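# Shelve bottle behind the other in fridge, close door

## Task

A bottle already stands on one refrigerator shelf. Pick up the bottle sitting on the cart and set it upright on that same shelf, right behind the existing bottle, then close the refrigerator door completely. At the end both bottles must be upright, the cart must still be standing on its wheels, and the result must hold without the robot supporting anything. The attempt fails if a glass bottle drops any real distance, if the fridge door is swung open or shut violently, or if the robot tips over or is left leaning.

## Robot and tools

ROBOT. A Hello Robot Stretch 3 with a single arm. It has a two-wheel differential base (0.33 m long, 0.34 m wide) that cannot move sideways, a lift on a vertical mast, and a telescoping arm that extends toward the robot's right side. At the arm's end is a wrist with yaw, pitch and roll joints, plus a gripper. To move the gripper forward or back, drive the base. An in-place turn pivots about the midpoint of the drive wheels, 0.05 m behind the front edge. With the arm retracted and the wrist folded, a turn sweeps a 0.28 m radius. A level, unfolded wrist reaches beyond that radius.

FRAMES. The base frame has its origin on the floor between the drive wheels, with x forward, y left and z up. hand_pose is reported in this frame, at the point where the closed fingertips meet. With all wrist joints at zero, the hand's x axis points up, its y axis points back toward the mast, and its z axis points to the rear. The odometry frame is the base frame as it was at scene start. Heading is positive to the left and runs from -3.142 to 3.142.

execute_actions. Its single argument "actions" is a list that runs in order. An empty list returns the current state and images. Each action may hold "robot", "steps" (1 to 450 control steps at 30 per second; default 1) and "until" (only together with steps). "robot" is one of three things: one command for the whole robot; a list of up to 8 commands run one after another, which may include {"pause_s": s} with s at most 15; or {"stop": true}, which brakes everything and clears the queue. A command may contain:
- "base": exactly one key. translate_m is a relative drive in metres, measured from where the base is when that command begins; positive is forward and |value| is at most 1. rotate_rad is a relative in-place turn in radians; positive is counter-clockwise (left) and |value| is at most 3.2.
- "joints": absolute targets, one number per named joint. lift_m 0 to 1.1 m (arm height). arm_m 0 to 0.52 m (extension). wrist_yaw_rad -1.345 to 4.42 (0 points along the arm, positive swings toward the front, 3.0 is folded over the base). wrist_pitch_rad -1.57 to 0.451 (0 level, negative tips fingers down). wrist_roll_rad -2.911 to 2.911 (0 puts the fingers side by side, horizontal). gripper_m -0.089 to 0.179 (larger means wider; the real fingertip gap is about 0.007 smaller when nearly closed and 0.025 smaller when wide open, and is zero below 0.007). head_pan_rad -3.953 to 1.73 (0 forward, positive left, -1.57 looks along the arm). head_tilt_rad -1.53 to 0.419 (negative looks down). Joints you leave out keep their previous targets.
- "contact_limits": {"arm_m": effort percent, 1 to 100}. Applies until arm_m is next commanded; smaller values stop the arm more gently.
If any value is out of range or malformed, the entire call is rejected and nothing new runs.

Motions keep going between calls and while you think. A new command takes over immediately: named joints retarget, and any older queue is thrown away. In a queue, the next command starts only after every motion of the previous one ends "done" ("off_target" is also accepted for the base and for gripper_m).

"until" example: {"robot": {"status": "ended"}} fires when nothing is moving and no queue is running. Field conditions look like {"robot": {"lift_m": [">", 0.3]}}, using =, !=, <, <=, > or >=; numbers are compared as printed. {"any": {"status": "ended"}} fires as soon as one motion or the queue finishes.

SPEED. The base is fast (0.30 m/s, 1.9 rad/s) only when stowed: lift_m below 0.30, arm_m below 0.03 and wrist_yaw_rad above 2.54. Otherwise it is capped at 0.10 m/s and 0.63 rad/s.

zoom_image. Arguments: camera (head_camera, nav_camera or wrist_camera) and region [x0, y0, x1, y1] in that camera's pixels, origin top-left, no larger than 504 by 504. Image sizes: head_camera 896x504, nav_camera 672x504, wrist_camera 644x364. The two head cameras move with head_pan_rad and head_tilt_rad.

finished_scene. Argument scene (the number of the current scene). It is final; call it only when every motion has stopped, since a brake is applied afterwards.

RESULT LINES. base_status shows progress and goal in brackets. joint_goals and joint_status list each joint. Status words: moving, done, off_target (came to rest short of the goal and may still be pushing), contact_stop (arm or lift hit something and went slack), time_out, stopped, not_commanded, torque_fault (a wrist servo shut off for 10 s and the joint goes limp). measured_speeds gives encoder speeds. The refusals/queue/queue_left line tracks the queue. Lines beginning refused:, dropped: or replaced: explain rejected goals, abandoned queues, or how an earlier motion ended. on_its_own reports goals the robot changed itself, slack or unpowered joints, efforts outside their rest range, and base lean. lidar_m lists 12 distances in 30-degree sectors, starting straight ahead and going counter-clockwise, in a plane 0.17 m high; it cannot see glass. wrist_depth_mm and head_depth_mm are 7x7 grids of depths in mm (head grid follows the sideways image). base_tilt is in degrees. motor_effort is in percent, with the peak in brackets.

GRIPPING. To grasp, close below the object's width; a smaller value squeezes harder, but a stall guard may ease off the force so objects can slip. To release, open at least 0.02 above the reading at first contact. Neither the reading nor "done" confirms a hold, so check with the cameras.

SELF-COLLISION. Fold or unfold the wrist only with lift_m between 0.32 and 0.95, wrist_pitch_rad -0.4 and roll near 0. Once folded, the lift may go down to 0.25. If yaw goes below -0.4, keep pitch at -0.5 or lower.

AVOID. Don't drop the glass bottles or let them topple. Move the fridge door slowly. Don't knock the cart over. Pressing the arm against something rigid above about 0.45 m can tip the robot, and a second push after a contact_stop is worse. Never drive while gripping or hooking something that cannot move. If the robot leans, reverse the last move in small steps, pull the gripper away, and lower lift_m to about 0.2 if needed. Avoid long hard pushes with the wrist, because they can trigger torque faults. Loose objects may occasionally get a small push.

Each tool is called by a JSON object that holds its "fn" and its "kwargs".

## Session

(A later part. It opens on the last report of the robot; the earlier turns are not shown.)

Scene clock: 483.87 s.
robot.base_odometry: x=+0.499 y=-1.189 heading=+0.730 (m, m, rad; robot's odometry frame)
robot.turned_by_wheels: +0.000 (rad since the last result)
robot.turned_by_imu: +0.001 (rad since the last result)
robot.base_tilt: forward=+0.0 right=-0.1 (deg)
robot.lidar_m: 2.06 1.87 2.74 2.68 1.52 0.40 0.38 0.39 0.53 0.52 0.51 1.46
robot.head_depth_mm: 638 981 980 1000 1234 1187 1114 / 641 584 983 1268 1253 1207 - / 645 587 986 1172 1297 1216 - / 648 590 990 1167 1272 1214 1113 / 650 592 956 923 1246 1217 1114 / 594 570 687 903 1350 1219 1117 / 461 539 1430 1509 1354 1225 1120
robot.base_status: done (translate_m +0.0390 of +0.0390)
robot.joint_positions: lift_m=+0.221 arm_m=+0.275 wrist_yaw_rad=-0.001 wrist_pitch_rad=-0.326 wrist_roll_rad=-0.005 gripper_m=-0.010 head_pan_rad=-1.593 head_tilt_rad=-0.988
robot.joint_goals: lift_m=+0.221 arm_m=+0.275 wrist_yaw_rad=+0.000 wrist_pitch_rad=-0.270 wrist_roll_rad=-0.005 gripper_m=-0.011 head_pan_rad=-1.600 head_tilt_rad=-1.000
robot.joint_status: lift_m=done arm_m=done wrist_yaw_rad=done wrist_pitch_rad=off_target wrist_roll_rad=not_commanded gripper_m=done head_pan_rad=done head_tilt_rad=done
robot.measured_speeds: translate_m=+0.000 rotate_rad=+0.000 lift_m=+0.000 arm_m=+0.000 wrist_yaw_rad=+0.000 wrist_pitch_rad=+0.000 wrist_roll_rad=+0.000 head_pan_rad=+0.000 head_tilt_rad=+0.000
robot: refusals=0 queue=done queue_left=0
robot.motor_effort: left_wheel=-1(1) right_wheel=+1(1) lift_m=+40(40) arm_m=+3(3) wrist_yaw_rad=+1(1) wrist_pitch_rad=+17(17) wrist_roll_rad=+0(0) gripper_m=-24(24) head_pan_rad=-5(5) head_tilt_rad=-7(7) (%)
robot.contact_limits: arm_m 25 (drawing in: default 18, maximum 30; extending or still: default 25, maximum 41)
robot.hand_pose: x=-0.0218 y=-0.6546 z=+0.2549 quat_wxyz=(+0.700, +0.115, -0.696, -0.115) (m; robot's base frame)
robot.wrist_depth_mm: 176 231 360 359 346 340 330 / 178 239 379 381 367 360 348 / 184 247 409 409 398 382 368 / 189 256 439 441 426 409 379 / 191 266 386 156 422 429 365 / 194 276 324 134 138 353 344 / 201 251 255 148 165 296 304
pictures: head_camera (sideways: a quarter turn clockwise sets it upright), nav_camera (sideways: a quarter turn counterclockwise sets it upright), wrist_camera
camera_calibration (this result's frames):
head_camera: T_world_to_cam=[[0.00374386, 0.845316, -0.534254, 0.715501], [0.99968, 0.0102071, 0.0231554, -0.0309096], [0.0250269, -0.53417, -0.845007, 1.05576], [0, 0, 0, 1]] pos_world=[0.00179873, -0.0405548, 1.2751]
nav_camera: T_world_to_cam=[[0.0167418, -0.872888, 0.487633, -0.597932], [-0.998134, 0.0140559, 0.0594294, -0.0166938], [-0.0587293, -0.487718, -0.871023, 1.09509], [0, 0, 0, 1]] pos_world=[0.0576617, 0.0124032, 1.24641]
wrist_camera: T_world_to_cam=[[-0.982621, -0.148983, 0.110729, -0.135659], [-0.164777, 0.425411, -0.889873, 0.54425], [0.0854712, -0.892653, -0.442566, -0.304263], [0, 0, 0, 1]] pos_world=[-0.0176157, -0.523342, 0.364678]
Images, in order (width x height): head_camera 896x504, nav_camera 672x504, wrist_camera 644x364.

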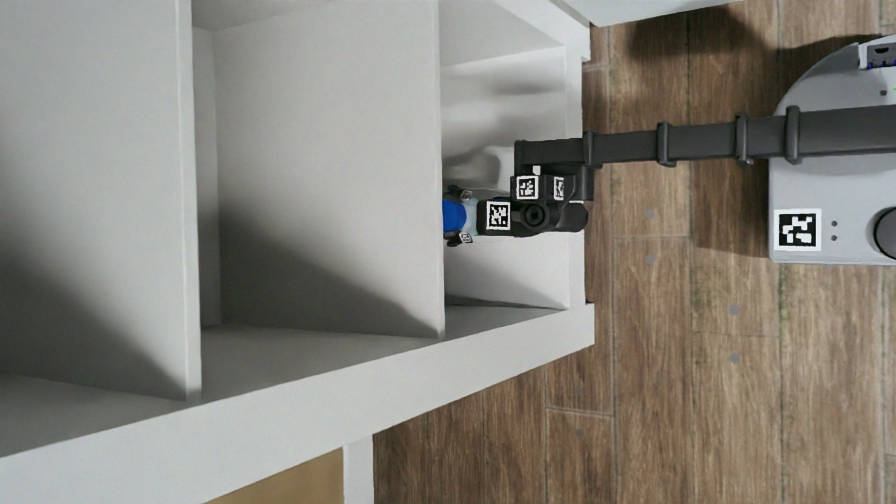

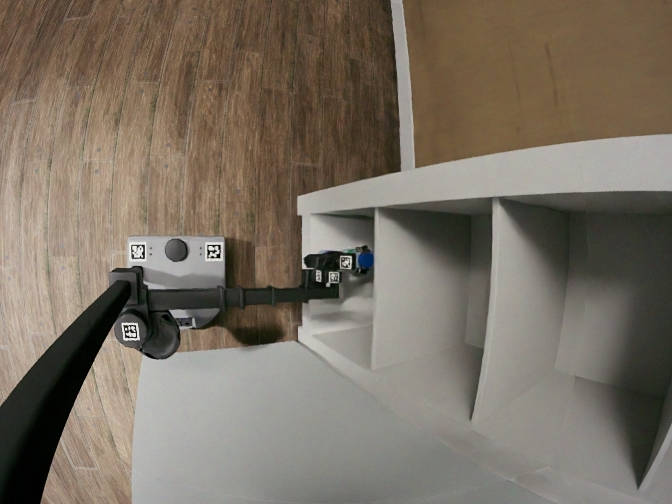

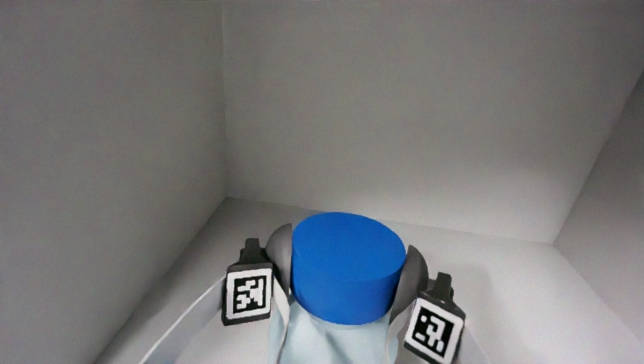

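{"fn": "execute_actions", "kwargs": {"actions": [{"robot":{"joints":{"lift_m":0.214}},"steps":60,"until":{"robot":{"status":"ended"}}}]}}

Scene clock: 487.83 s.
robot.base_odometry: x=+0.499 y=-1.189 heading=+0.730 (m, m, rad; robot's odometry frame)
robot.turned_by_wheels: +0.000 (rad since the last result)
robot.turned_by_imu: +0.001 (rad since the last result)
robot.base_tilt: forward=+0.1 right=-0.1 (deg)
robot.lidar_m: 2.06 1.86 2.73 2.68 1.52 0.40 0.38 0.39 0.53 0.52 0.51 1.46
robot.head_depth_mm: 637 978 979 1001 1230 1190 1117 / 642 585 983 1277 1257 1206 - / 645 589 986 1175 1298 1214 - / 648 589 987 1173 1264 1213 1113 / 650 593 956 924 1243 1213 1112 / 594 571 686 903 1344 1217 1116 / 463 540 1433 1505 1349 1229 1122
robot.base_status: done (translate_m +0.0390 of +0.0390)
robot.joint_positions: lift_m=+0.214 arm_m=+0.275 wrist_yaw_rad=-0.001 wrist_pitch_rad=-0.319 wrist_roll_rad=-0.005 gripper_m=-0.010 head_pan_rad=-1.593 head_tilt_rad=-0.988
robot.joint_goals: lift_m=+0.214 arm_m=+0.275 wrist_yaw_rad=+0.000 wrist_pitch_rad=-0.270 wrist_roll_rad=-0.005 gripper_m=-0.011 head_pan_rad=-1.600 head_tilt_rad=-1.000
robot.joint_status: lift_m=done arm_m=done wrist_yaw_rad=done wrist_pitch_rad=off_target wrist_roll_rad=not_commanded gripper_m=done head_pan_rad=done head_tilt_rad=done
robot.measured_speeds: translate_m=+0.000 rotate_rad=+0.000 lift_m=+0.000 arm_m=+0.000 wrist_yaw_rad=+0.000 wrist_pitch_rad=+0.000 wrist_roll_rad=+0.000 head_pan_rad=+0.000 head_tilt_rad=+0.000
robot: refusals=0 queue=done queue_left=0
robot.motor_effort: left_wheel=-1(1) right_wheel=+1(1) lift_m=+37(40) arm_m=+2(3) wrist_yaw_rad=+1(1) wrist_pitch_rad=+15(17) wrist_roll_rad=+0(1) gripper_m=-24(24) head_pan_rad=-5(6) head_tilt_rad=-7(7) (%)
robot.contact_limits: arm_m 25 (drawing in: default 18, maximum 30; extending or still: default 25, maximum 41)
robot.hand_pose: x=-0.0218 y=-0.6553 z=+0.2495 quat_wxyz=(+0.700, +0.113, -0.696, -0.113) (m; robot's base frame)
robot.wrist_depth_mm: 174 232 357 357 348 337 329 / 180 239 383 385 371 361 348 / 184 246 408 405 394 378 367 / 190 255 435 440 426 406 381 / 192 267 384 157 420 429 369 / 195 277 316 134 138 351 343 / 201 249 249 147 165 289 299
pictures: head_camera (sideways: a quarter turn clockwise sets it upright), nav_camera (sideways: a quarter turn counterclockwise sets it upright), wrist_camera
camera_calibration (this result's frames):
head_camera: T_world_to_cam=[[0.00374416, 0.845316, -0.534254, 0.7155], [0.99968, 0.0102068, 0.0231554, -0.0309096], [0.0250267, -0.53417, -0.845007, 1.05576], [0, 0, 0, 1]] pos_world=[0.00179871, -0.0405548, 1.2751]
nav_camera: T_world_to_cam=[[0.0167414, -0.872888, 0.487633, -0.597932], [-0.998134, 0.0140563, 0.0594294, -0.0166938], [-0.0587295, -0.487718, -0.871023, 1.09509], [0, 0, 0, 1]] pos_world=[0.0576617, 0.0124032, 1.24641]
wrist_camera: T_world_to_cam=[[-0.98262, -0.148257, 0.111709, -0.134934], [-0.164786, 0.419588, -0.892632, 0.536621], [0.085467, -0.895525, -0.436726, -0.310592], [0, 0, 0, 1]] pos_world=[-0.0176156, -0.523308, 0.358434]
Images, in order (width x height): head_camera 896x504, nav_camera 672x504, wrist_camera 644x364.

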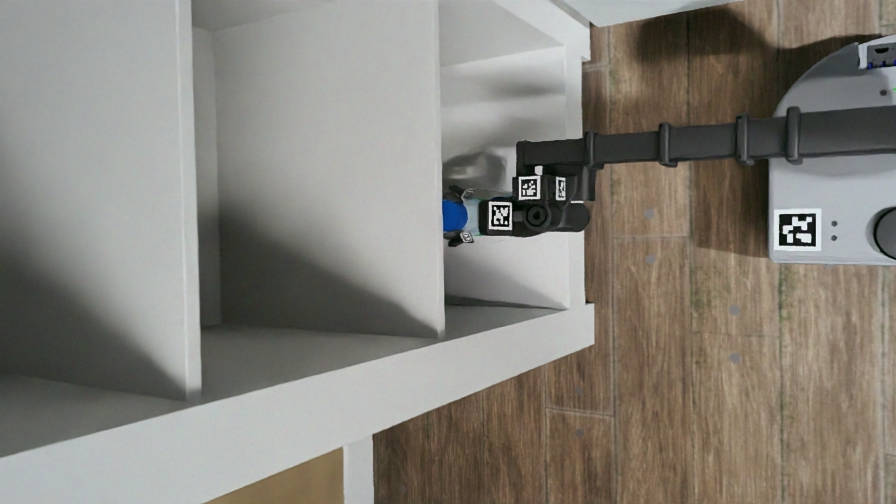

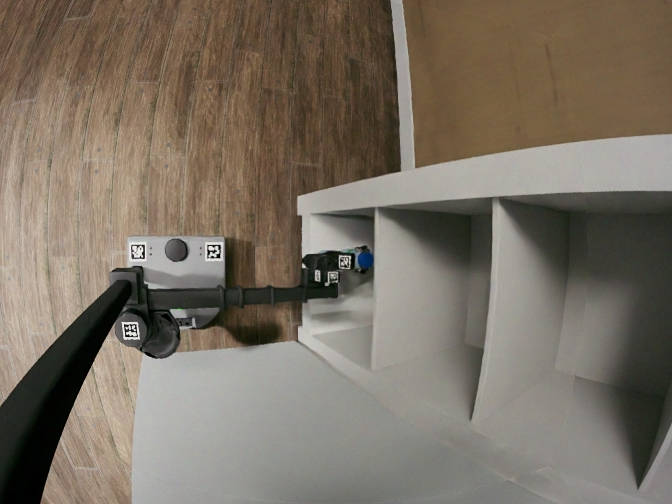

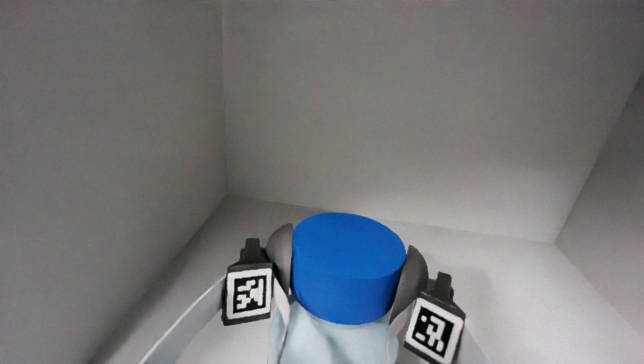

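{"fn": "execute_actions", "kwargs": {"actions": [{"robot":{"joints":{"wrist_pitch_rad":-0.298}},"steps":10},{"robot":{"joints":{"gripper_m":0.14}},"steps":90,"until":{"robot":{"gripper_m":[">",0.125]}}},{"robot":{"joints":{"lift_m":0.275}},"steps":90,"until":{"robot":{"status":"ended"}}}]}}

Scene clock: 496.47 s.
robot.base_odometry: x=+0.499 y=-1.189 heading=+0.730 (m, m, rad; robot's odometry frame)
robot.turned_by_wheels: +0.000 (rad since the last result)
robot.turned_by_imu: +0.002 (rad since the last result)
robot.base_tilt: forward=+0.2 right=-0.1 (deg)
robot.lidar_m: 2.07 1.86 2.73 2.68 1.52 0.40 0.38 0.39 0.53 0.52 0.51 1.45
robot.head_depth_mm: 638 977 980 997 1234 1191 1119 / 642 584 987 1274 1257 1206 - / 645 588 985 918 1295 1211 - / 648 590 990 924 1262 1217 1114 / 651 593 956 925 1250 1215 1110 / 595 570 688 907 1350 1221 1120 / 462 541 1427 1502 1347 1223 1123
robot.base_status: done (translate_m +0.0390 of +0.0390)
robot.joint_positions: lift_m=+0.275 arm_m=+0.275 wrist_yaw_rad=-0.001 wrist_pitch_rad=-0.316 wrist_roll_rad=-0.005 gripper_m=+0.140 head_pan_rad=-1.593 head_tilt_rad=-0.988
robot.joint_goals: lift_m=+0.275 arm_m=+0.275 wrist_yaw_rad=+0.000 wrist_pitch_rad=-0.298 wrist_roll_rad=-0.005 gripper_m=+0.140 head_pan_rad=-1.600 head_tilt_rad=-1.000
robot.joint_status: lift_m=done arm_m=done wrist_yaw_rad=done wrist_pitch_rad=done wrist_roll_rad=not_commanded gripper_m=done head_pan_rad=done head_tilt_rad=done
robot.measured_speeds: translate_m=+0.000 rotate_rad=+0.000 lift_m=+0.000 arm_m=+0.000 wrist_yaw_rad=+0.000 wrist_pitch_rad=+0.000 wrist_roll_rad=+0.000 head_pan_rad=+0.000 head_tilt_rad=+0.000
robot: refusals=0 queue=done queue_left=0
robot.motor_effort: left_wheel=+0(2) right_wheel=+1(1) lift_m=+49(50) arm_m=+4(3) wrist_yaw_rad=+1(1) wrist_pitch_rad=+6(18) wrist_roll_rad=+0(0) gripper_m=+0(98) head_pan_rad=-5(5) head_tilt_rad=-8(8) (%)
robot.contact_limits: arm_m 25 (drawing in: default 18, maximum 30; extending or still: default 25, maximum 41)
robot.hand_pose: x=-0.0218 y=-0.6557 z=+0.3109 quat_wxyz=(+0.700, +0.111, -0.696, -0.112) (m; robot's base frame)
robot.wrist_depth_mm: 175 231 360 355 351 336 329 / 180 238 381 378 368 356 347 / 185 247 404 407 395 381 367 / 190 256 433 434 421 408 376 / 192 253 464 460 455 441 370 / 195 238 388 406 426 455 358 / 190 293 330 175 354 - 341
pictures: head_camera (sideways: a quarter turn clockwise sets it upright), nav_camera (sideways: a quarter turn counterclockwise sets it upright), wrist_camera
camera_calibration (this result's frames):
head_camera: T_world_to_cam=[[0.00374396, 0.845316, -0.534254, 0.715501], [0.99968, 0.010207, 0.0231554, -0.0309096], [0.0250268, -0.53417, -0.845007, 1.05576], [0, 0, 0, 1]] pos_world=[0.00179872, -0.0405548, 1.2751]
nav_camera: T_world_to_cam=[[0.0167417, -0.872888, 0.487634, -0.597932], [-0.998134, 0.014056, 0.0594294, -0.0166938], [-0.0587294, -0.487718, -0.871023, 1.09509], [0, 0, 0, 1]] pos_world=[0.0576617, 0.0124032, 1.24641]
wrist_camera: T_world_to_cam=[[-0.982621, -0.147873, 0.1122, -0.141748], [-0.164783, 0.416648, -0.894008, 0.590068], [0.0854511, -0.89696, -0.433774, -0.285942], [0, 0, 0, 1]] pos_world=[-0.0176173, -0.52329, 0.419395]
Images, in order (width x height): head_camera 896x504, nav_camera 672x504, wrist_camera 644x364.

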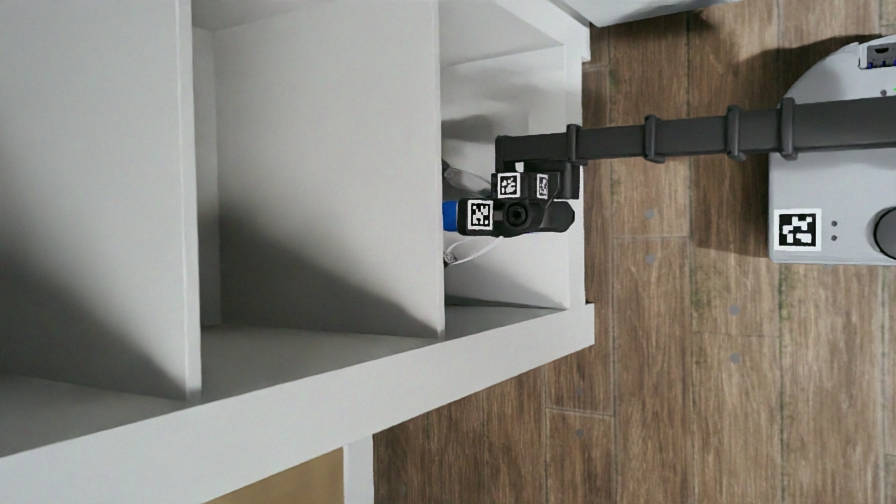

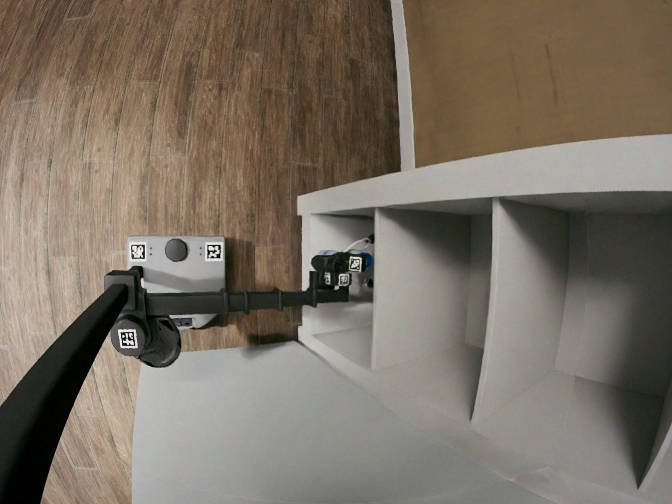

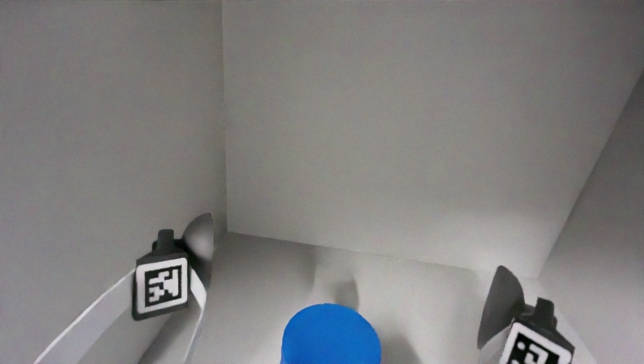

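{"fn": "execute_actions", "kwargs": {"actions": [{"robot":{"joints":{"arm_m":0.0,"lift_m":0.288}},"steps":150,"until":{"robot":{"arm_m":["<",0.07]}}},{"robot":{"joints":{"gripper_m":0.0}},"steps":150,"until":{"robot":{"status":"ended"}}}]}}

Scene clock: 508.83 s.
robot.base_odometry: x=+0.499 y=-1.189 heading=+0.730 (m, m, rad; robot's odometry frame)
robot.turned_by_wheels: +0.000 (rad since the last result)
robot.turned_by_imu: +0.002 (rad since the last result)
robot.base_tilt: forward=+0.2 right=-0.2 (deg)
robot.lidar_m: 2.07 1.86 2.72 2.68 1.52 0.40 0.38 0.39 0.53 0.52 0.51 1.46
robot.head_depth_mm: 641 979 983 1003 1237 1192 1115 / 642 586 983 1275 1258 1224 - / 645 587 988 1175 1247 1241 - / 649 590 988 1177 1264 1212 1110 / 653 593 954 926 1243 1217 1112 / 595 572 687 903 1345 1224 1114 / 462 540 1436 1505 1350 1224 1115
robot.base_status: done (translate_m +0.0390 of +0.0390)
robot.joint_positions: lift_m=+0.288 arm_m=+0.000 wrist_yaw_rad=-0.001 wrist_pitch_rad=-0.316 wrist_roll_rad=-0.005 gripper_m=+0.000 head_pan_rad=-1.593 head_tilt_rad=-0.988
robot.joint_goals: lift_m=+0.288 arm_m=+0.000 wrist_yaw_rad=+0.000 wrist_pitch_rad=-0.298 wrist_roll_rad=-0.005 gripper_m=+0.000 head_pan_rad=-1.600 head_tilt_rad=-1.000
robot.joint_status: lift_m=done arm_m=done wrist_yaw_rad=done wrist_pitch_rad=done wrist_roll_rad=not_commanded gripper_m=done head_pan_rad=done head_tilt_rad=done
robot.measured_speeds: translate_m=+0.000 rotate_rad=+0.000 lift_m=+0.000 arm_m=+0.000 wrist_yaw_rad=+0.000 wrist_pitch_rad=+0.000 wrist_roll_rad=+0.000 head_pan_rad=+0.000 head_tilt_rad=+0.000
robot: refusals=0 queue=done queue_left=0
robot.motor_effort: left_wheel=-1(0) right_wheel=+1(1) lift_m=+49(51) arm_m=-3(4) wrist_yaw_rad=+1(1) wrist_pitch_rad=+6(5) wrist_roll_rad=+0(0) gripper_m=-3(98) head_pan_rad=-5(4) head_tilt_rad=-7(7) (%)
robot.hand_pose: x=-0.0218 y=-0.3814 z=+0.3239 quat_wxyz=(+0.700, +0.111, -0.696, -0.112) (m; robot's base frame)
robot.wrist_depth_mm: 241 233 373 603 579 568 428 / 819 247 396 632 620 590 410 / 873 268 423 673 659 627 397 / 796 286 452 659 688 597 390 / 654 310 475 477 558 533 375 / 531 336 403 - 445 457 366 / 455 373 360 350 372 379 359
pictures: head_camera (sideways: a quarter turn clockwise sets it upright), nav_camera (sideways: a quarter turn counterclockwise sets it upright), wrist_camera
camera_calibration (this result's frames):
head_camera: T_world_to_cam=[[0.00374416, 0.845316, -0.534254, 0.715501], [0.99968, 0.0102068, 0.0231554, -0.0309096], [0.0250267, -0.53417, -0.845007, 1.05576], [0, 0, 0, 1]] pos_world=[0.00179871, -0.0405548, 1.2751]
nav_camera: T_world_to_cam=[[0.0167414, -0.872888, 0.487633, -0.597932], [-0.998134, 0.0140563, 0.0594294, -0.0166938], [-0.0587295, -0.487718, -0.871023, 1.09509], [0, 0, 0, 1]] pos_world=[0.0576617, 0.0124032, 1.24641]
wrist_camera: T_world_to_cam=[[-0.982585, -0.148113, 0.1122, -0.102682], [-0.164885, 0.416608, -0.894008, 0.487404], [0.085671, -0.896939, -0.433774, -0.034273], [0, 0, 0, 1]] pos_world=[-0.0175918, -0.249006, 0.432397]
Images, in order (width x height): head_camera 896x504, nav_camera 672x504, wrist_camera 644x364.

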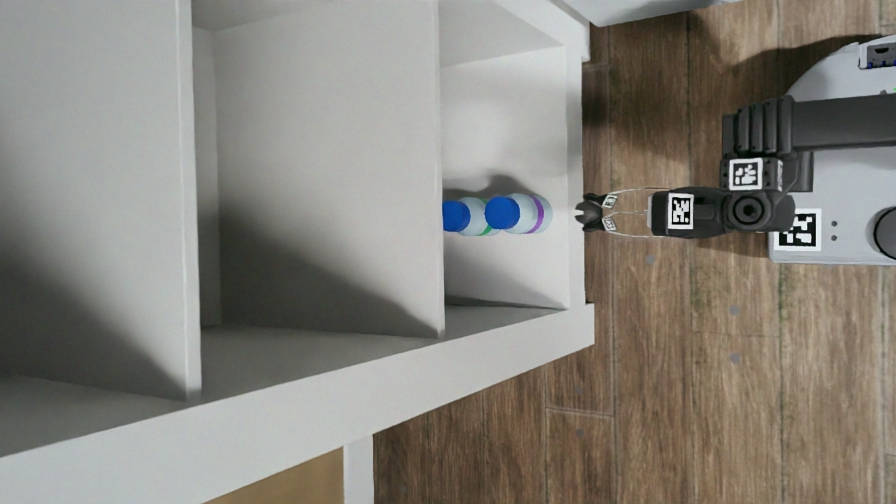

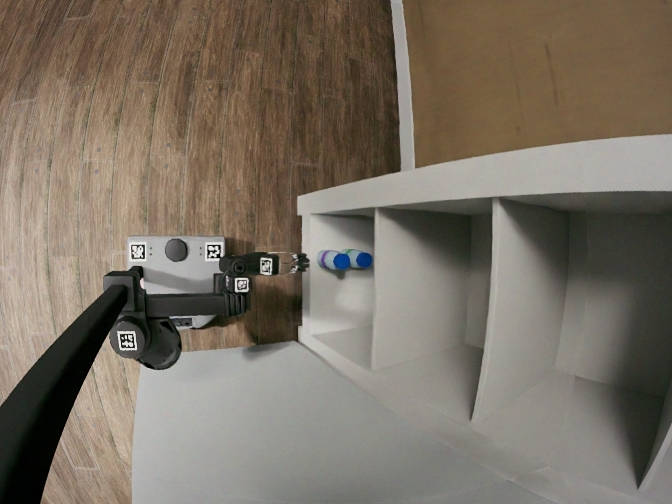

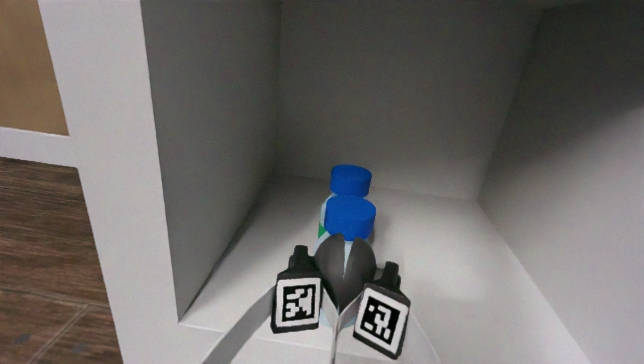

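{"fn": "execute_actions", "kwargs": {"actions": [{"robot":{"joints":{"wrist_yaw_rad":2.65,"head_pan_rad":-2.2,"head_tilt_rad":-0.9}},"steps":150,"until":{"robot":{"wrist_yaw_rad":[">",2.56]}}},{"robot":[{"base":{"rotate_rad":1.58}},{"base":{"translate_m":0.45}},{"base":{"rotate_rad":-1.555}}],"steps":400,"until":{"robot":{"status":"ended"}}}]}}

Scene clock: 575.23 s.
robot.base_odometry: x=+0.196 y=-0.856 heading=+0.755 (m, m, rad; robot's odometry frame)
robot.turned_by_wheels: +0.025 (rad since the last result)
robot.turned_by_imu: +0.030 (rad since the last result)
robot.base_tilt: forward=+0.2 right=-0.2 (deg)
robot.lidar_m: 2.06 1.67 2.31 2.23 0.96 1.22 2.69 0.49 0.56 0.95 1.56 2.14
robot.head_depth_mm: 450 500 584 1480 1387 1237 1137 / 504 566 650 771 1002 1235 1151 / 571 654 768 928 1177 1239 - / 659 774 940 1186 1375 1242 - / 782 945 1208 1505 1399 1242 1171 / 914 1102 1453 1517 1401 1250 1130 / 1067 1268 1567 1437 1414 1257 1131
robot.base_status: done (rotate_rad -1.5549 of -1.5550)
robot.joint_positions: lift_m=+0.288 arm_m=+0.000 wrist_yaw_rad=+2.648 wrist_pitch_rad=-0.316 wrist_roll_rad=-0.005 gripper_m=+0.000 head_pan_rad=-2.194 head_tilt_rad=-0.902
robot.joint_goals: lift_m=+0.288 arm_m=+0.000 wrist_yaw_rad=+2.650 wrist_pitch_rad=-0.298 wrist_roll_rad=-0.005 gripper_m=+0.000 head_pan_rad=-2.200 head_tilt_rad=-0.900
robot.joint_status: lift_m=done arm_m=done wrist_yaw_rad=done wrist_pitch_rad=done wrist_roll_rad=not_commanded gripper_m=done head_pan_rad=done head_tilt_rad=done
robot.measured_speeds: translate_m=+0.000 rotate_rad=+0.000 lift_m=+0.000 arm_m=+0.000 wrist_yaw_rad=+0.000 wrist_pitch_rad=+0.000 wrist_roll_rad=+0.000 head_pan_rad=+0.000 head_tilt_rad=+0.000
robot: refusals=0 queue=done queue_left=0
robot.motor_effort: left_wheel=+2(9) right_wheel=-3(7) lift_m=+49(49) arm_m=-3(4) wrist_yaw_rad=+1(2) wrist_pitch_rad=+5(5) wrist_roll_rad=+0(1) gripper_m=-3(2) head_pan_rad=-5(51) head_tilt_rad=+2(17) (%)
robot.hand_pose: x=+0.0905 y=+0.0626 z=+0.3239 quat_wxyz=(+0.279, +0.702, -0.061, +0.652) (m; robot's base frame)
robot.wrist_depth_mm: - - - - - - - / - - - - - - - / - - - - - - - / 850 856 908 - - - - / 657 683 703 765 768 830 890 / - 555 581 - 634 652 675 / - 470 484 482 520 537 549
pictures: head_camera (sideways: a quarter turn clockwise sets it upright), nav_camera (sideways: a quarter turn counterclockwise sets it upright), wrist_camera
camera_calibration (this result's frames):
head_camera: T_world_to_cam=[[0.451591, 0.655401, -0.605405, 0.805463], [0.831915, -0.554535, 0.020223, -0.026071], [-0.322464, -0.512778, -0.795661, 0.993726], [0, 0, 0, 1]] pos_world=[-0.0216106, -0.0327977, 1.27883]
nav_camera: T_world_to_cam=[[-0.452548, -0.692919, 0.561305, -0.691041], [-0.812822, 0.579419, 0.0599492, -0.0185078], [-0.366771, -0.429111, -0.825435, 1.03772], [0, 0, 0, 1]] pos_world=[0.0528311, -0.0228165, 1.24556]
wrist_camera: T_world_to_cam=[[0.935978, -0.333702, 0.112201, -0.0886196], [-0.0515133, -0.44508, -0.894008, 0.364634], [0.34827, 0.830992, -0.433775, 0.222433], [0, 0, 0, 1]] pos_world=[0.0242629, -0.0521208, 0.432415]
Images, in order (width x height): head_camera 896x504, nav_camera 672x504, wrist_camera 644x364.

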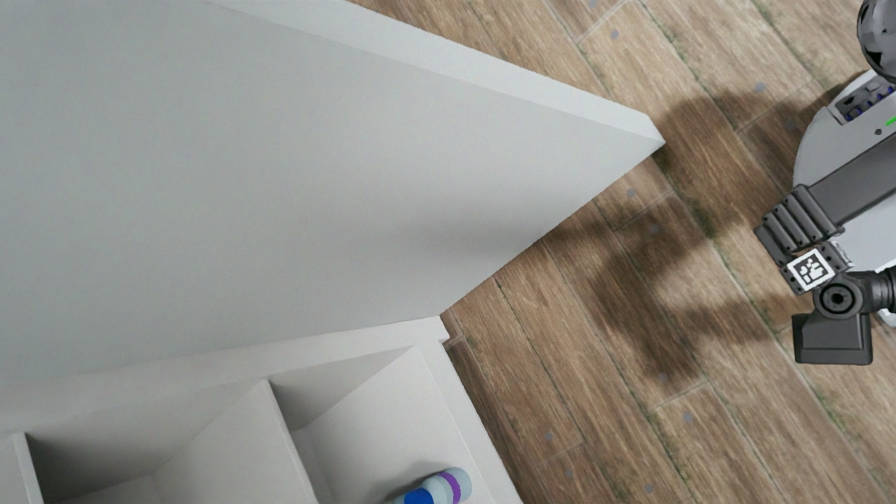

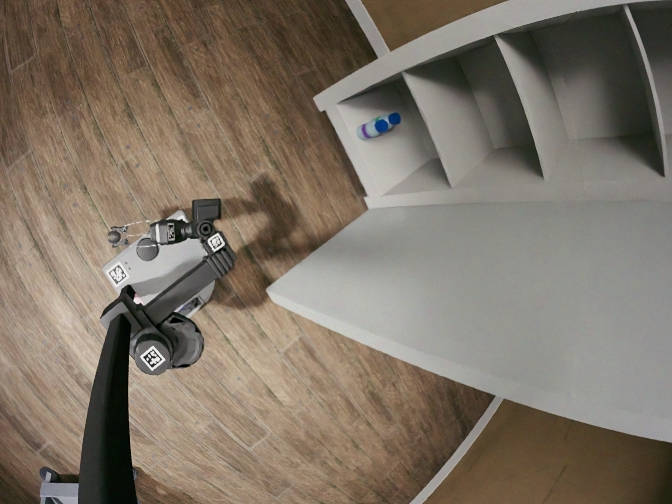

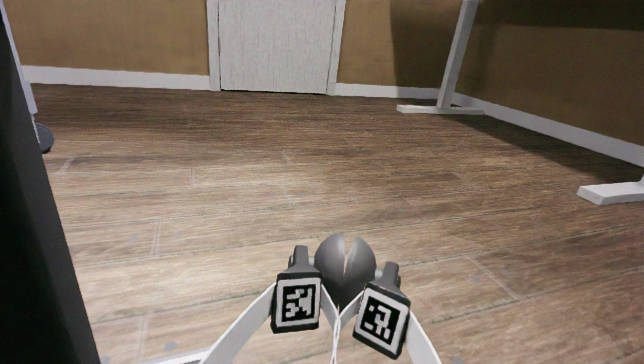

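{"fn": "execute_actions", "kwargs": {"actions": [{"robot":{"base":{"translate_m":-0.69},"joints":{"head_pan_rad":-1.1,"head_tilt_rad":-1.05}},"steps":300,"until":{"robot":{"status":"ended"}}}]}}

Scene clock: 586.77 s.
robot.base_odometry: x=-0.307 y=-1.329 heading=+0.755 (m, m, rad; robot's odometry frame)
robot.turned_by_wheels: +0.000 (rad since the last result)
robot.turned_by_imu: -0.002 (rad since the last result)
robot.base_tilt: forward=+0.2 right=-0.1 (deg)
robot.lidar_m: 2.34 2.85 2.33 0.72 0.93 2.08 2.00 2.08 1.55 0.90 0.37 0.41
robot.head_depth_mm: 1203 1673 1599 1433 1304 1193 1101 / 726 976 1547 1434 1307 1213 - / 556 689 911 1346 1305 1236 - / 362 435 658 855 1261 1201 1122 / 378 437 534 703 1282 1208 1121 / 345 424 1545 1462 1322 1214 1118 / 385 1835 1628 1465 1325 1212 1117
robot.base_status: done (translate_m -0.6900 of -0.6900)
robot.joint_positions: lift_m=+0.288 arm_m=+0.000 wrist_yaw_rad=+2.648 wrist_pitch_rad=-0.316 wrist_roll_rad=-0.005 gripper_m=+0.000 head_pan_rad=-1.107 head_tilt_rad=-1.037
robot.joint_goals: lift_m=+0.288 arm_m=+0.000 wrist_yaw_rad=+2.650 wrist_pitch_rad=-0.298 wrist_roll_rad=-0.005 gripper_m=+0.000 head_pan_rad=-1.100 head_tilt_rad=-1.050
robot.joint_status: lift_m=done arm_m=done wrist_yaw_rad=done wrist_pitch_rad=done wrist_roll_rad=not_commanded gripper_m=done head_pan_rad=done head_tilt_rad=done
robot.measured_speeds: translate_m=+0.000 rotate_rad=+0.000 lift_m=+0.000 arm_m=+0.000 wrist_yaw_rad=+0.000 wrist_pitch_rad=+0.000 wrist_roll_rad=+0.000 head_pan_rad=+0.000 head_tilt_rad=+0.000
robot: refusals=0 queue=done queue_left=0
robot.motor_effort: left_wheel=+2(7) right_wheel=-2(8) lift_m=+49(49) arm_m=-3(3) wrist_yaw_rad=+1(1) wrist_pitch_rad=+5(6) wrist_roll_rad=+0(0) gripper_m=-3(3) head_pan_rad=+4(58) head_tilt_rad=-7(27) (%)
robot.hand_pose: x=+0.0905 y=+0.0626 z=+0.3239 quat_wxyz=(+0.279, +0.702, -0.061, +0.652) (m; robot's base frame)
robot.wrist_depth_mm: - - - - - - - / - - - - - - - / 819 789 948 - - - - / 861 898 896 - - - - / 661 678 723 779 795 835 887 / - 547 580 - 626 650 682 / - 469 485 485 517 535 563
pictures: head_camera (sideways: a quarter turn clockwise sets it upright), nav_camera (sideways: a quarter turn counterclockwise sets it upright), wrist_camera
camera_calibration (this result's frames):
head_camera: T_world_to_cam=[[-0.40349, 0.771261, -0.492293, 0.663323], [0.879227, 0.475761, 0.024735, -0.0322298], [0.253291, -0.422857, -0.870078, 1.08695], [0, 0, 0, 1]] pos_world=[0.0206668, -0.0366374, 1.27308]
nav_camera: T_world_to_cam=[[0.433461, -0.783975, 0.444403, -0.544163], [-0.887393, -0.457231, 0.0589387, -0.0167267], [0.156988, -0.419908, -0.893886, 1.12348], [0, 0, 0, 1]] pos_world=[0.0446565, 0.0375011, 1.24708]
wrist_camera: T_world_to_cam=[[0.935994, -0.333655, 0.112201, -0.0886126], [-0.0514912, -0.445083, -0.894008, 0.364634], [0.348229, 0.831009, -0.433775, 0.222434], [0, 0, 0, 1]] pos_world=[0.0242582, -0.0521186, 0.432415]
Images, in order (width x height): head_camera 896x504, nav_camera 672x504, wrist_camera 644x364.

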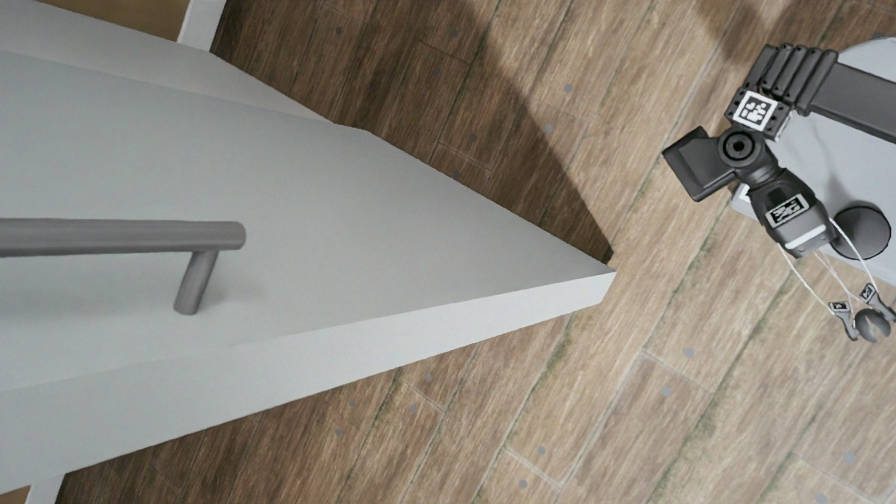

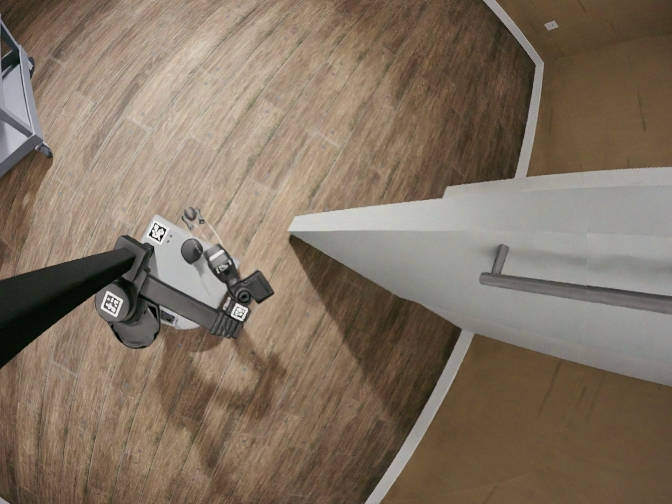

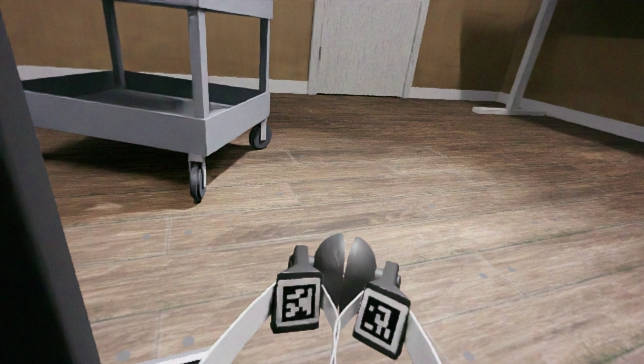

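{"fn": "execute_actions", "kwargs": {"actions": [{"robot":{"joints":{"wrist_yaw_rad":1.0}},"steps":150,"until":{"robot":{"wrist_yaw_rad":["<",1.15]}}},{"robot":{"joints":{"arm_m":0.12}},"steps":150,"until":{"robot":{"status":"ended"}}}]}}

Scene clock: 609.07 s.
robot.base_odometry: x=-0.307 y=-1.329 heading=+0.755 (m, m, rad; robot's odometry frame)
robot.turned_by_wheels: +0.000 (rad since the last result)
robot.turned_by_imu: +0.002 (rad since the last result)
robot.base_tilt: forward=+0.1 right=-0.3 (deg)
robot.lidar_m: 2.34 2.85 2.34 0.72 0.93 2.08 2.00 2.08 1.55 0.90 0.37 0.41
robot.head_depth_mm: 1198 1674 1607 1430 1306 1180 1099 / 727 978 1553 1442 1329 1182 - / 557 690 914 1344 1309 1212 - / 362 435 657 855 1257 1202 1122 / 378 437 533 704 1280 1204 1109 / 345 424 1549 1460 1318 1212 1117 / 378 1835 1635 1461 1326 1215 1116
robot.base_status: done (translate_m -0.6900 of -0.6900)
robot.joint_positions: lift_m=+0.288 arm_m=+0.120 wrist_yaw_rad=+1.001 wrist_pitch_rad=-0.316 wrist_roll_rad=-0.005 gripper_m=+0.000 head_pan_rad=-1.107 head_tilt_rad=-1.037
robot.joint_goals: lift_m=+0.288 arm_m=+0.120 wrist_yaw_rad=+1.000 wrist_pitch_rad=-0.298 wrist_roll_rad=-0.005 gripper_m=+0.000 head_pan_rad=-1.100 head_tilt_rad=-1.050
robot.joint_status: lift_m=done arm_m=done wrist_yaw_rad=done wrist_pitch_rad=done wrist_roll_rad=not_commanded gripper_m=done head_pan_rad=done head_tilt_rad=done
robot.measured_speeds: translate_m=+0.000 rotate_rad=+0.000 lift_m=+0.000 arm_m=+0.000 wrist_yaw_rad=+0.000 wrist_pitch_rad=+0.000 wrist_roll_rad=+0.000 head_pan_rad=+0.000 head_tilt_rad=+0.000
robot: refusals=0 queue=done queue_left=0
robot.motor_effort: left_wheel=+2(2) right_wheel=-2(2) lift_m=+49(49) arm_m=+3(2) wrist_yaw_rad=-1(0) wrist_pitch_rad=+6(6) wrist_roll_rad=+0(0) gripper_m=-3(2) head_pan_rad=+5(3) head_tilt_rad=-8(8) (%)
robot.hand_pose: x=+0.1773 y=-0.3920 z=+0.3239 quat_wxyz=(+0.668, +0.432, -0.557, +0.238) (m; robot's base frame)
robot.wrist_depth_mm: - 132 146 162 185 213 252 / - 139 155 175 200 234 283 / - 148 166 187 220 261 321 / 808 157 178 205 241 289 374 / 648 170 192 221 269 333 442 / 534 187 208 - 313 387 629 / 451 206 223 275 364 466 561
pictures: head_camera (sideways: a quarter turn clockwise sets it upright), nav_camera (sideways: a quarter turn counterclockwise sets it upright), wrist_camera
camera_calibration (this result's frames):
head_camera: T_world_to_cam=[[-0.40349, 0.771261, -0.492293, 0.663323], [0.879227, 0.475761, 0.024735, -0.0322298], [0.253291, -0.422857, -0.870078, 1.08695], [0, 0, 0, 1]] pos_world=[0.0206668, -0.0366374, 1.27308]
nav_camera: T_world_to_cam=[[0.433461, -0.783975, 0.444403, -0.544163], [-0.887393, -0.457231, 0.0589387, -0.0167267], [0.156989, -0.419908, -0.893886, 1.12348], [0, 0, 0, 1]] pos_world=[0.0446565, 0.0375011, 1.24708]
wrist_camera: T_world_to_cam=[[-0.404263, -0.907735, 0.112201, -0.308968], [-0.439841, 0.0853804, -0.894008, 0.443591], [0.801943, -0.410764, -0.433775, 0.00270751], [0, 0, 0, 1]] pos_world=[0.0680338, -0.317223, 0.432415]
Images, in order (width x height): head_camera 896x504, nav_camera 672x504, wrist_camera 644x364.

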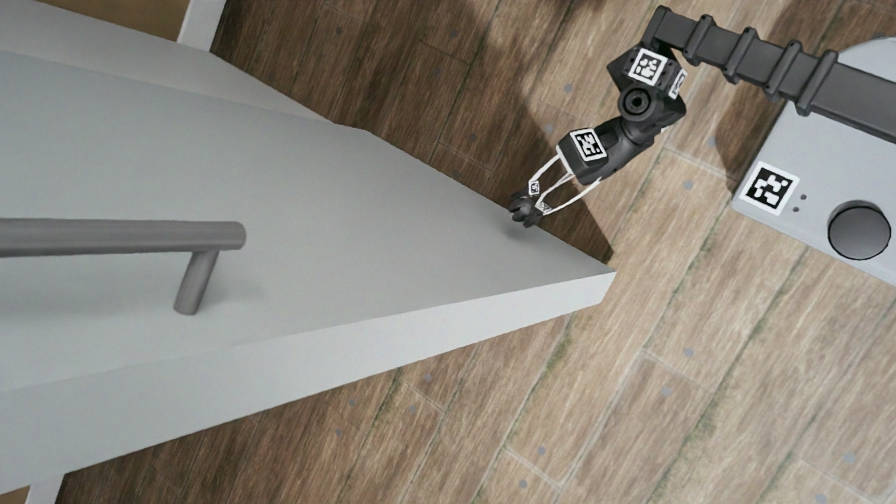

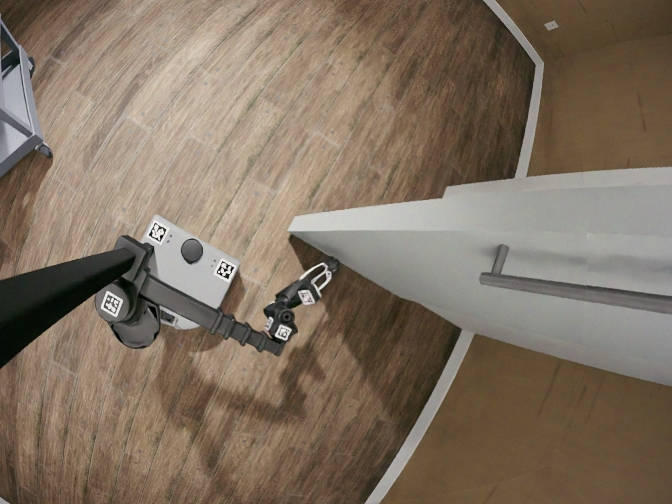

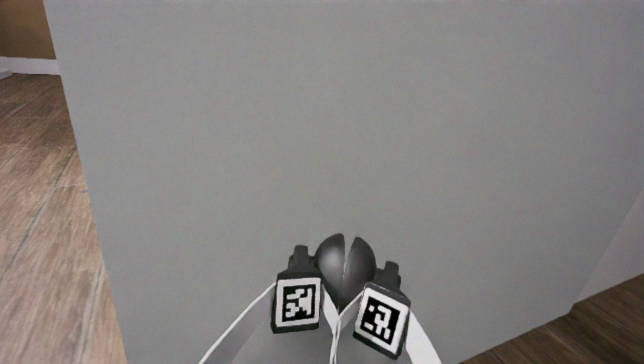

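{"fn": "execute_actions", "kwargs": {"actions": [{"robot":[{"base":{"translate_m":0.024},"joints":{"head_tilt_rad":-0.85}},{"base":{"translate_m":0.16}}],"steps":300,"until":{"robot":{"status":"ended"}}}]}}

Scene clock: 619.23 s.
robot.base_odometry: x=-0.173 y=-1.203 heading=+0.755 (m, m, rad; robot's odometry frame)
robot.turned_by_wheels: +0.000 (rad since the last result)
robot.turned_by_imu: +0.003 (rad since the last result)
robot.base_tilt: forward=+0.1 right=+0.0 (deg)
robot.lidar_m: 2.16 2.66 2.32 0.73 0.79 2.26 2.19 2.12 1.55 0.67 0.47 0.50
robot.head_depth_mm: 580 694 869 1155 1405 1257 1137 / 533 630 768 987 1349 1273 1097 / 494 576 690 860 1147 1262 1130 / 461 529 625 761 977 1227 1135 / 417 471 565 685 875 1229 1137 / 405 458 545 1559 1440 1265 1138 / 398 2198 1961 1667 1444 1278 1142
robot.base_status: done (translate_m +0.1600 of +0.1600)
robot.joint_positions: lift_m=+0.288 arm_m=+0.120 wrist_yaw_rad=+0.998 wrist_pitch_rad=-0.320 wrist_roll_rad=-0.005 gripper_m=+0.000 head_pan_rad=-1.107 head_tilt_rad=-0.853
robot.joint_goals: lift_m=+0.288 arm_m=+0.120 wrist_yaw_rad=+1.000 wrist_pitch_rad=-0.298 wrist_roll_rad=-0.005 gripper_m=+0.000 head_pan_rad=-1.100 head_tilt_rad=-0.850
robot.joint_status: lift_m=done arm_m=done wrist_yaw_rad=done wrist_pitch_rad=done wrist_roll_rad=not_commanded gripper_m=done head_pan_rad=done head_tilt_rad=done
robot.measured_speeds: translate_m=+0.000 rotate_rad=+0.000 lift_m=+0.000 arm_m=+0.000 wrist_yaw_rad=+0.000 wrist_pitch_rad=+0.000 wrist_roll_rad=+0.000 head_pan_rad=+0.000 head_tilt_rad=+0.000
robot: refusals=0 queue=done queue_left=0
robot.motor_effort: left_wheel=+1(6) right_wheel=-2(14) lift_m=+48(49) arm_m=+3(3) wrist_yaw_rad=+1(6) wrist_pitch_rad=+7(10) wrist_roll_rad=+0(0) gripper_m=-2(3) head_pan_rad=+4(4) head_tilt_rad=+2(22) (%)
robot.hand_pose: x=+0.1766 y=-0.3924 z=+0.3230 quat_wxyz=(+0.669, +0.432, -0.557, +0.236) (m; robot's base frame)
robot.wrist_depth_mm: - - 211 209 209 208 208 / - - 225 224 223 223 223 / - - 242 239 239 239 237 / 828 872 262 258 258 254 253 / 645 670 282 276 281 276 275 / 525 555 308 - 303 300 299 / 456 461 342 344 330 333 330
pictures: head_camera (sideways: a quarter turn clockwise sets it upright), nav_camera (sideways: a quarter turn counterclockwise sets it upright), wrist_camera
camera_calibration (this result's frames):
head_camera: T_world_to_cam=[[-0.356437, 0.677292, -0.643606, 0.860166], [0.877432, 0.479343, 0.0184987, -0.024105], [0.321037, -0.558127, -0.765133, 0.950107], [0, 0, 0, 1]] pos_world=[0.0227255, -0.0407477, 1.28101]
nav_camera: T_world_to_cam=[[0.390154, -0.697486, 0.601077, -0.747997], [-0.892319, -0.447394, 0.0600441, -0.0181502], [0.227038, -0.559779, -0.796932, 0.997037], [0, 0, 0, 1]] pos_world=[0.0492727, 0.0282832, 1.24527]
wrist_camera: T_world_to_cam=[[-0.406753, -0.906697, 0.111593, -0.308515], [-0.442622, 0.0887422, -0.892306, 0.443708], [0.799148, -0.412342, -0.43742, 0.00377806], [0, 0, 0, 1]] pos_world=[0.0678861, -0.317547, 0.432004]
Images, in order (width x height): head_camera 896x504, nav_camera 672x504, wrist_camera 644x364.

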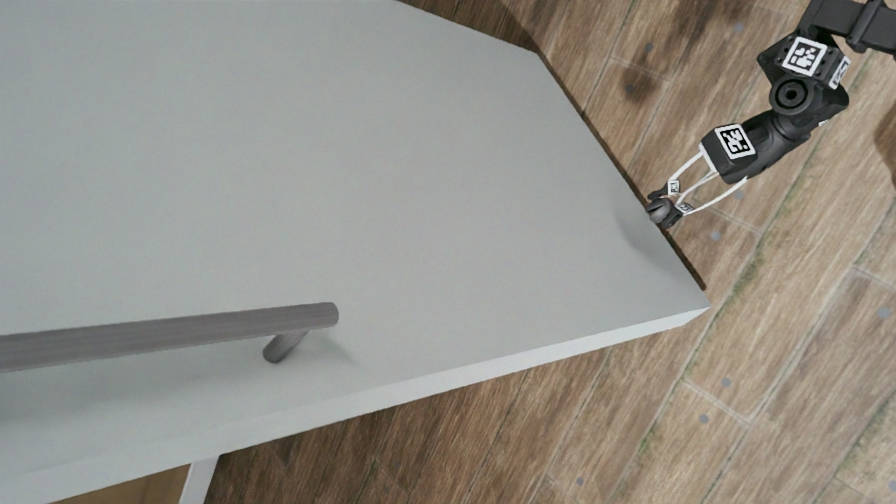

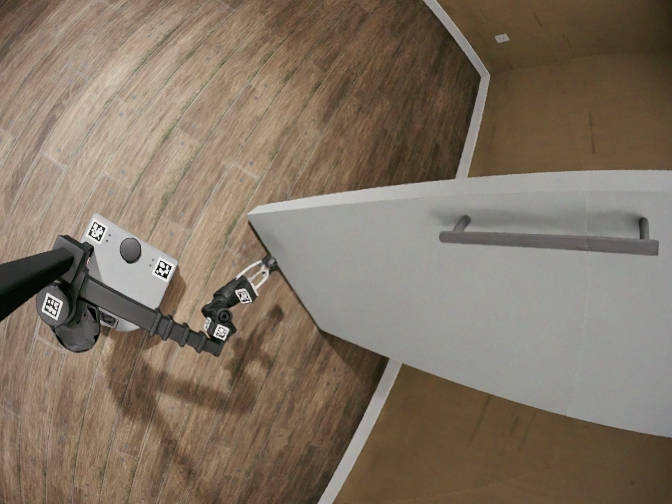

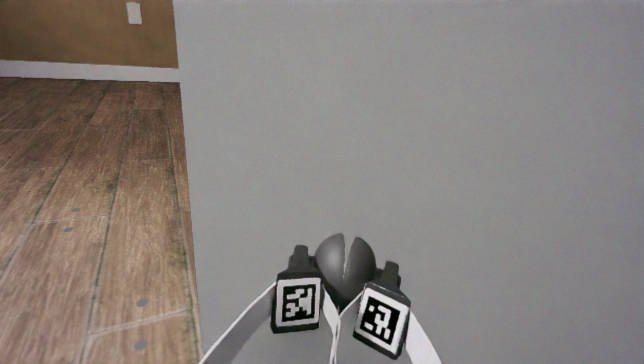

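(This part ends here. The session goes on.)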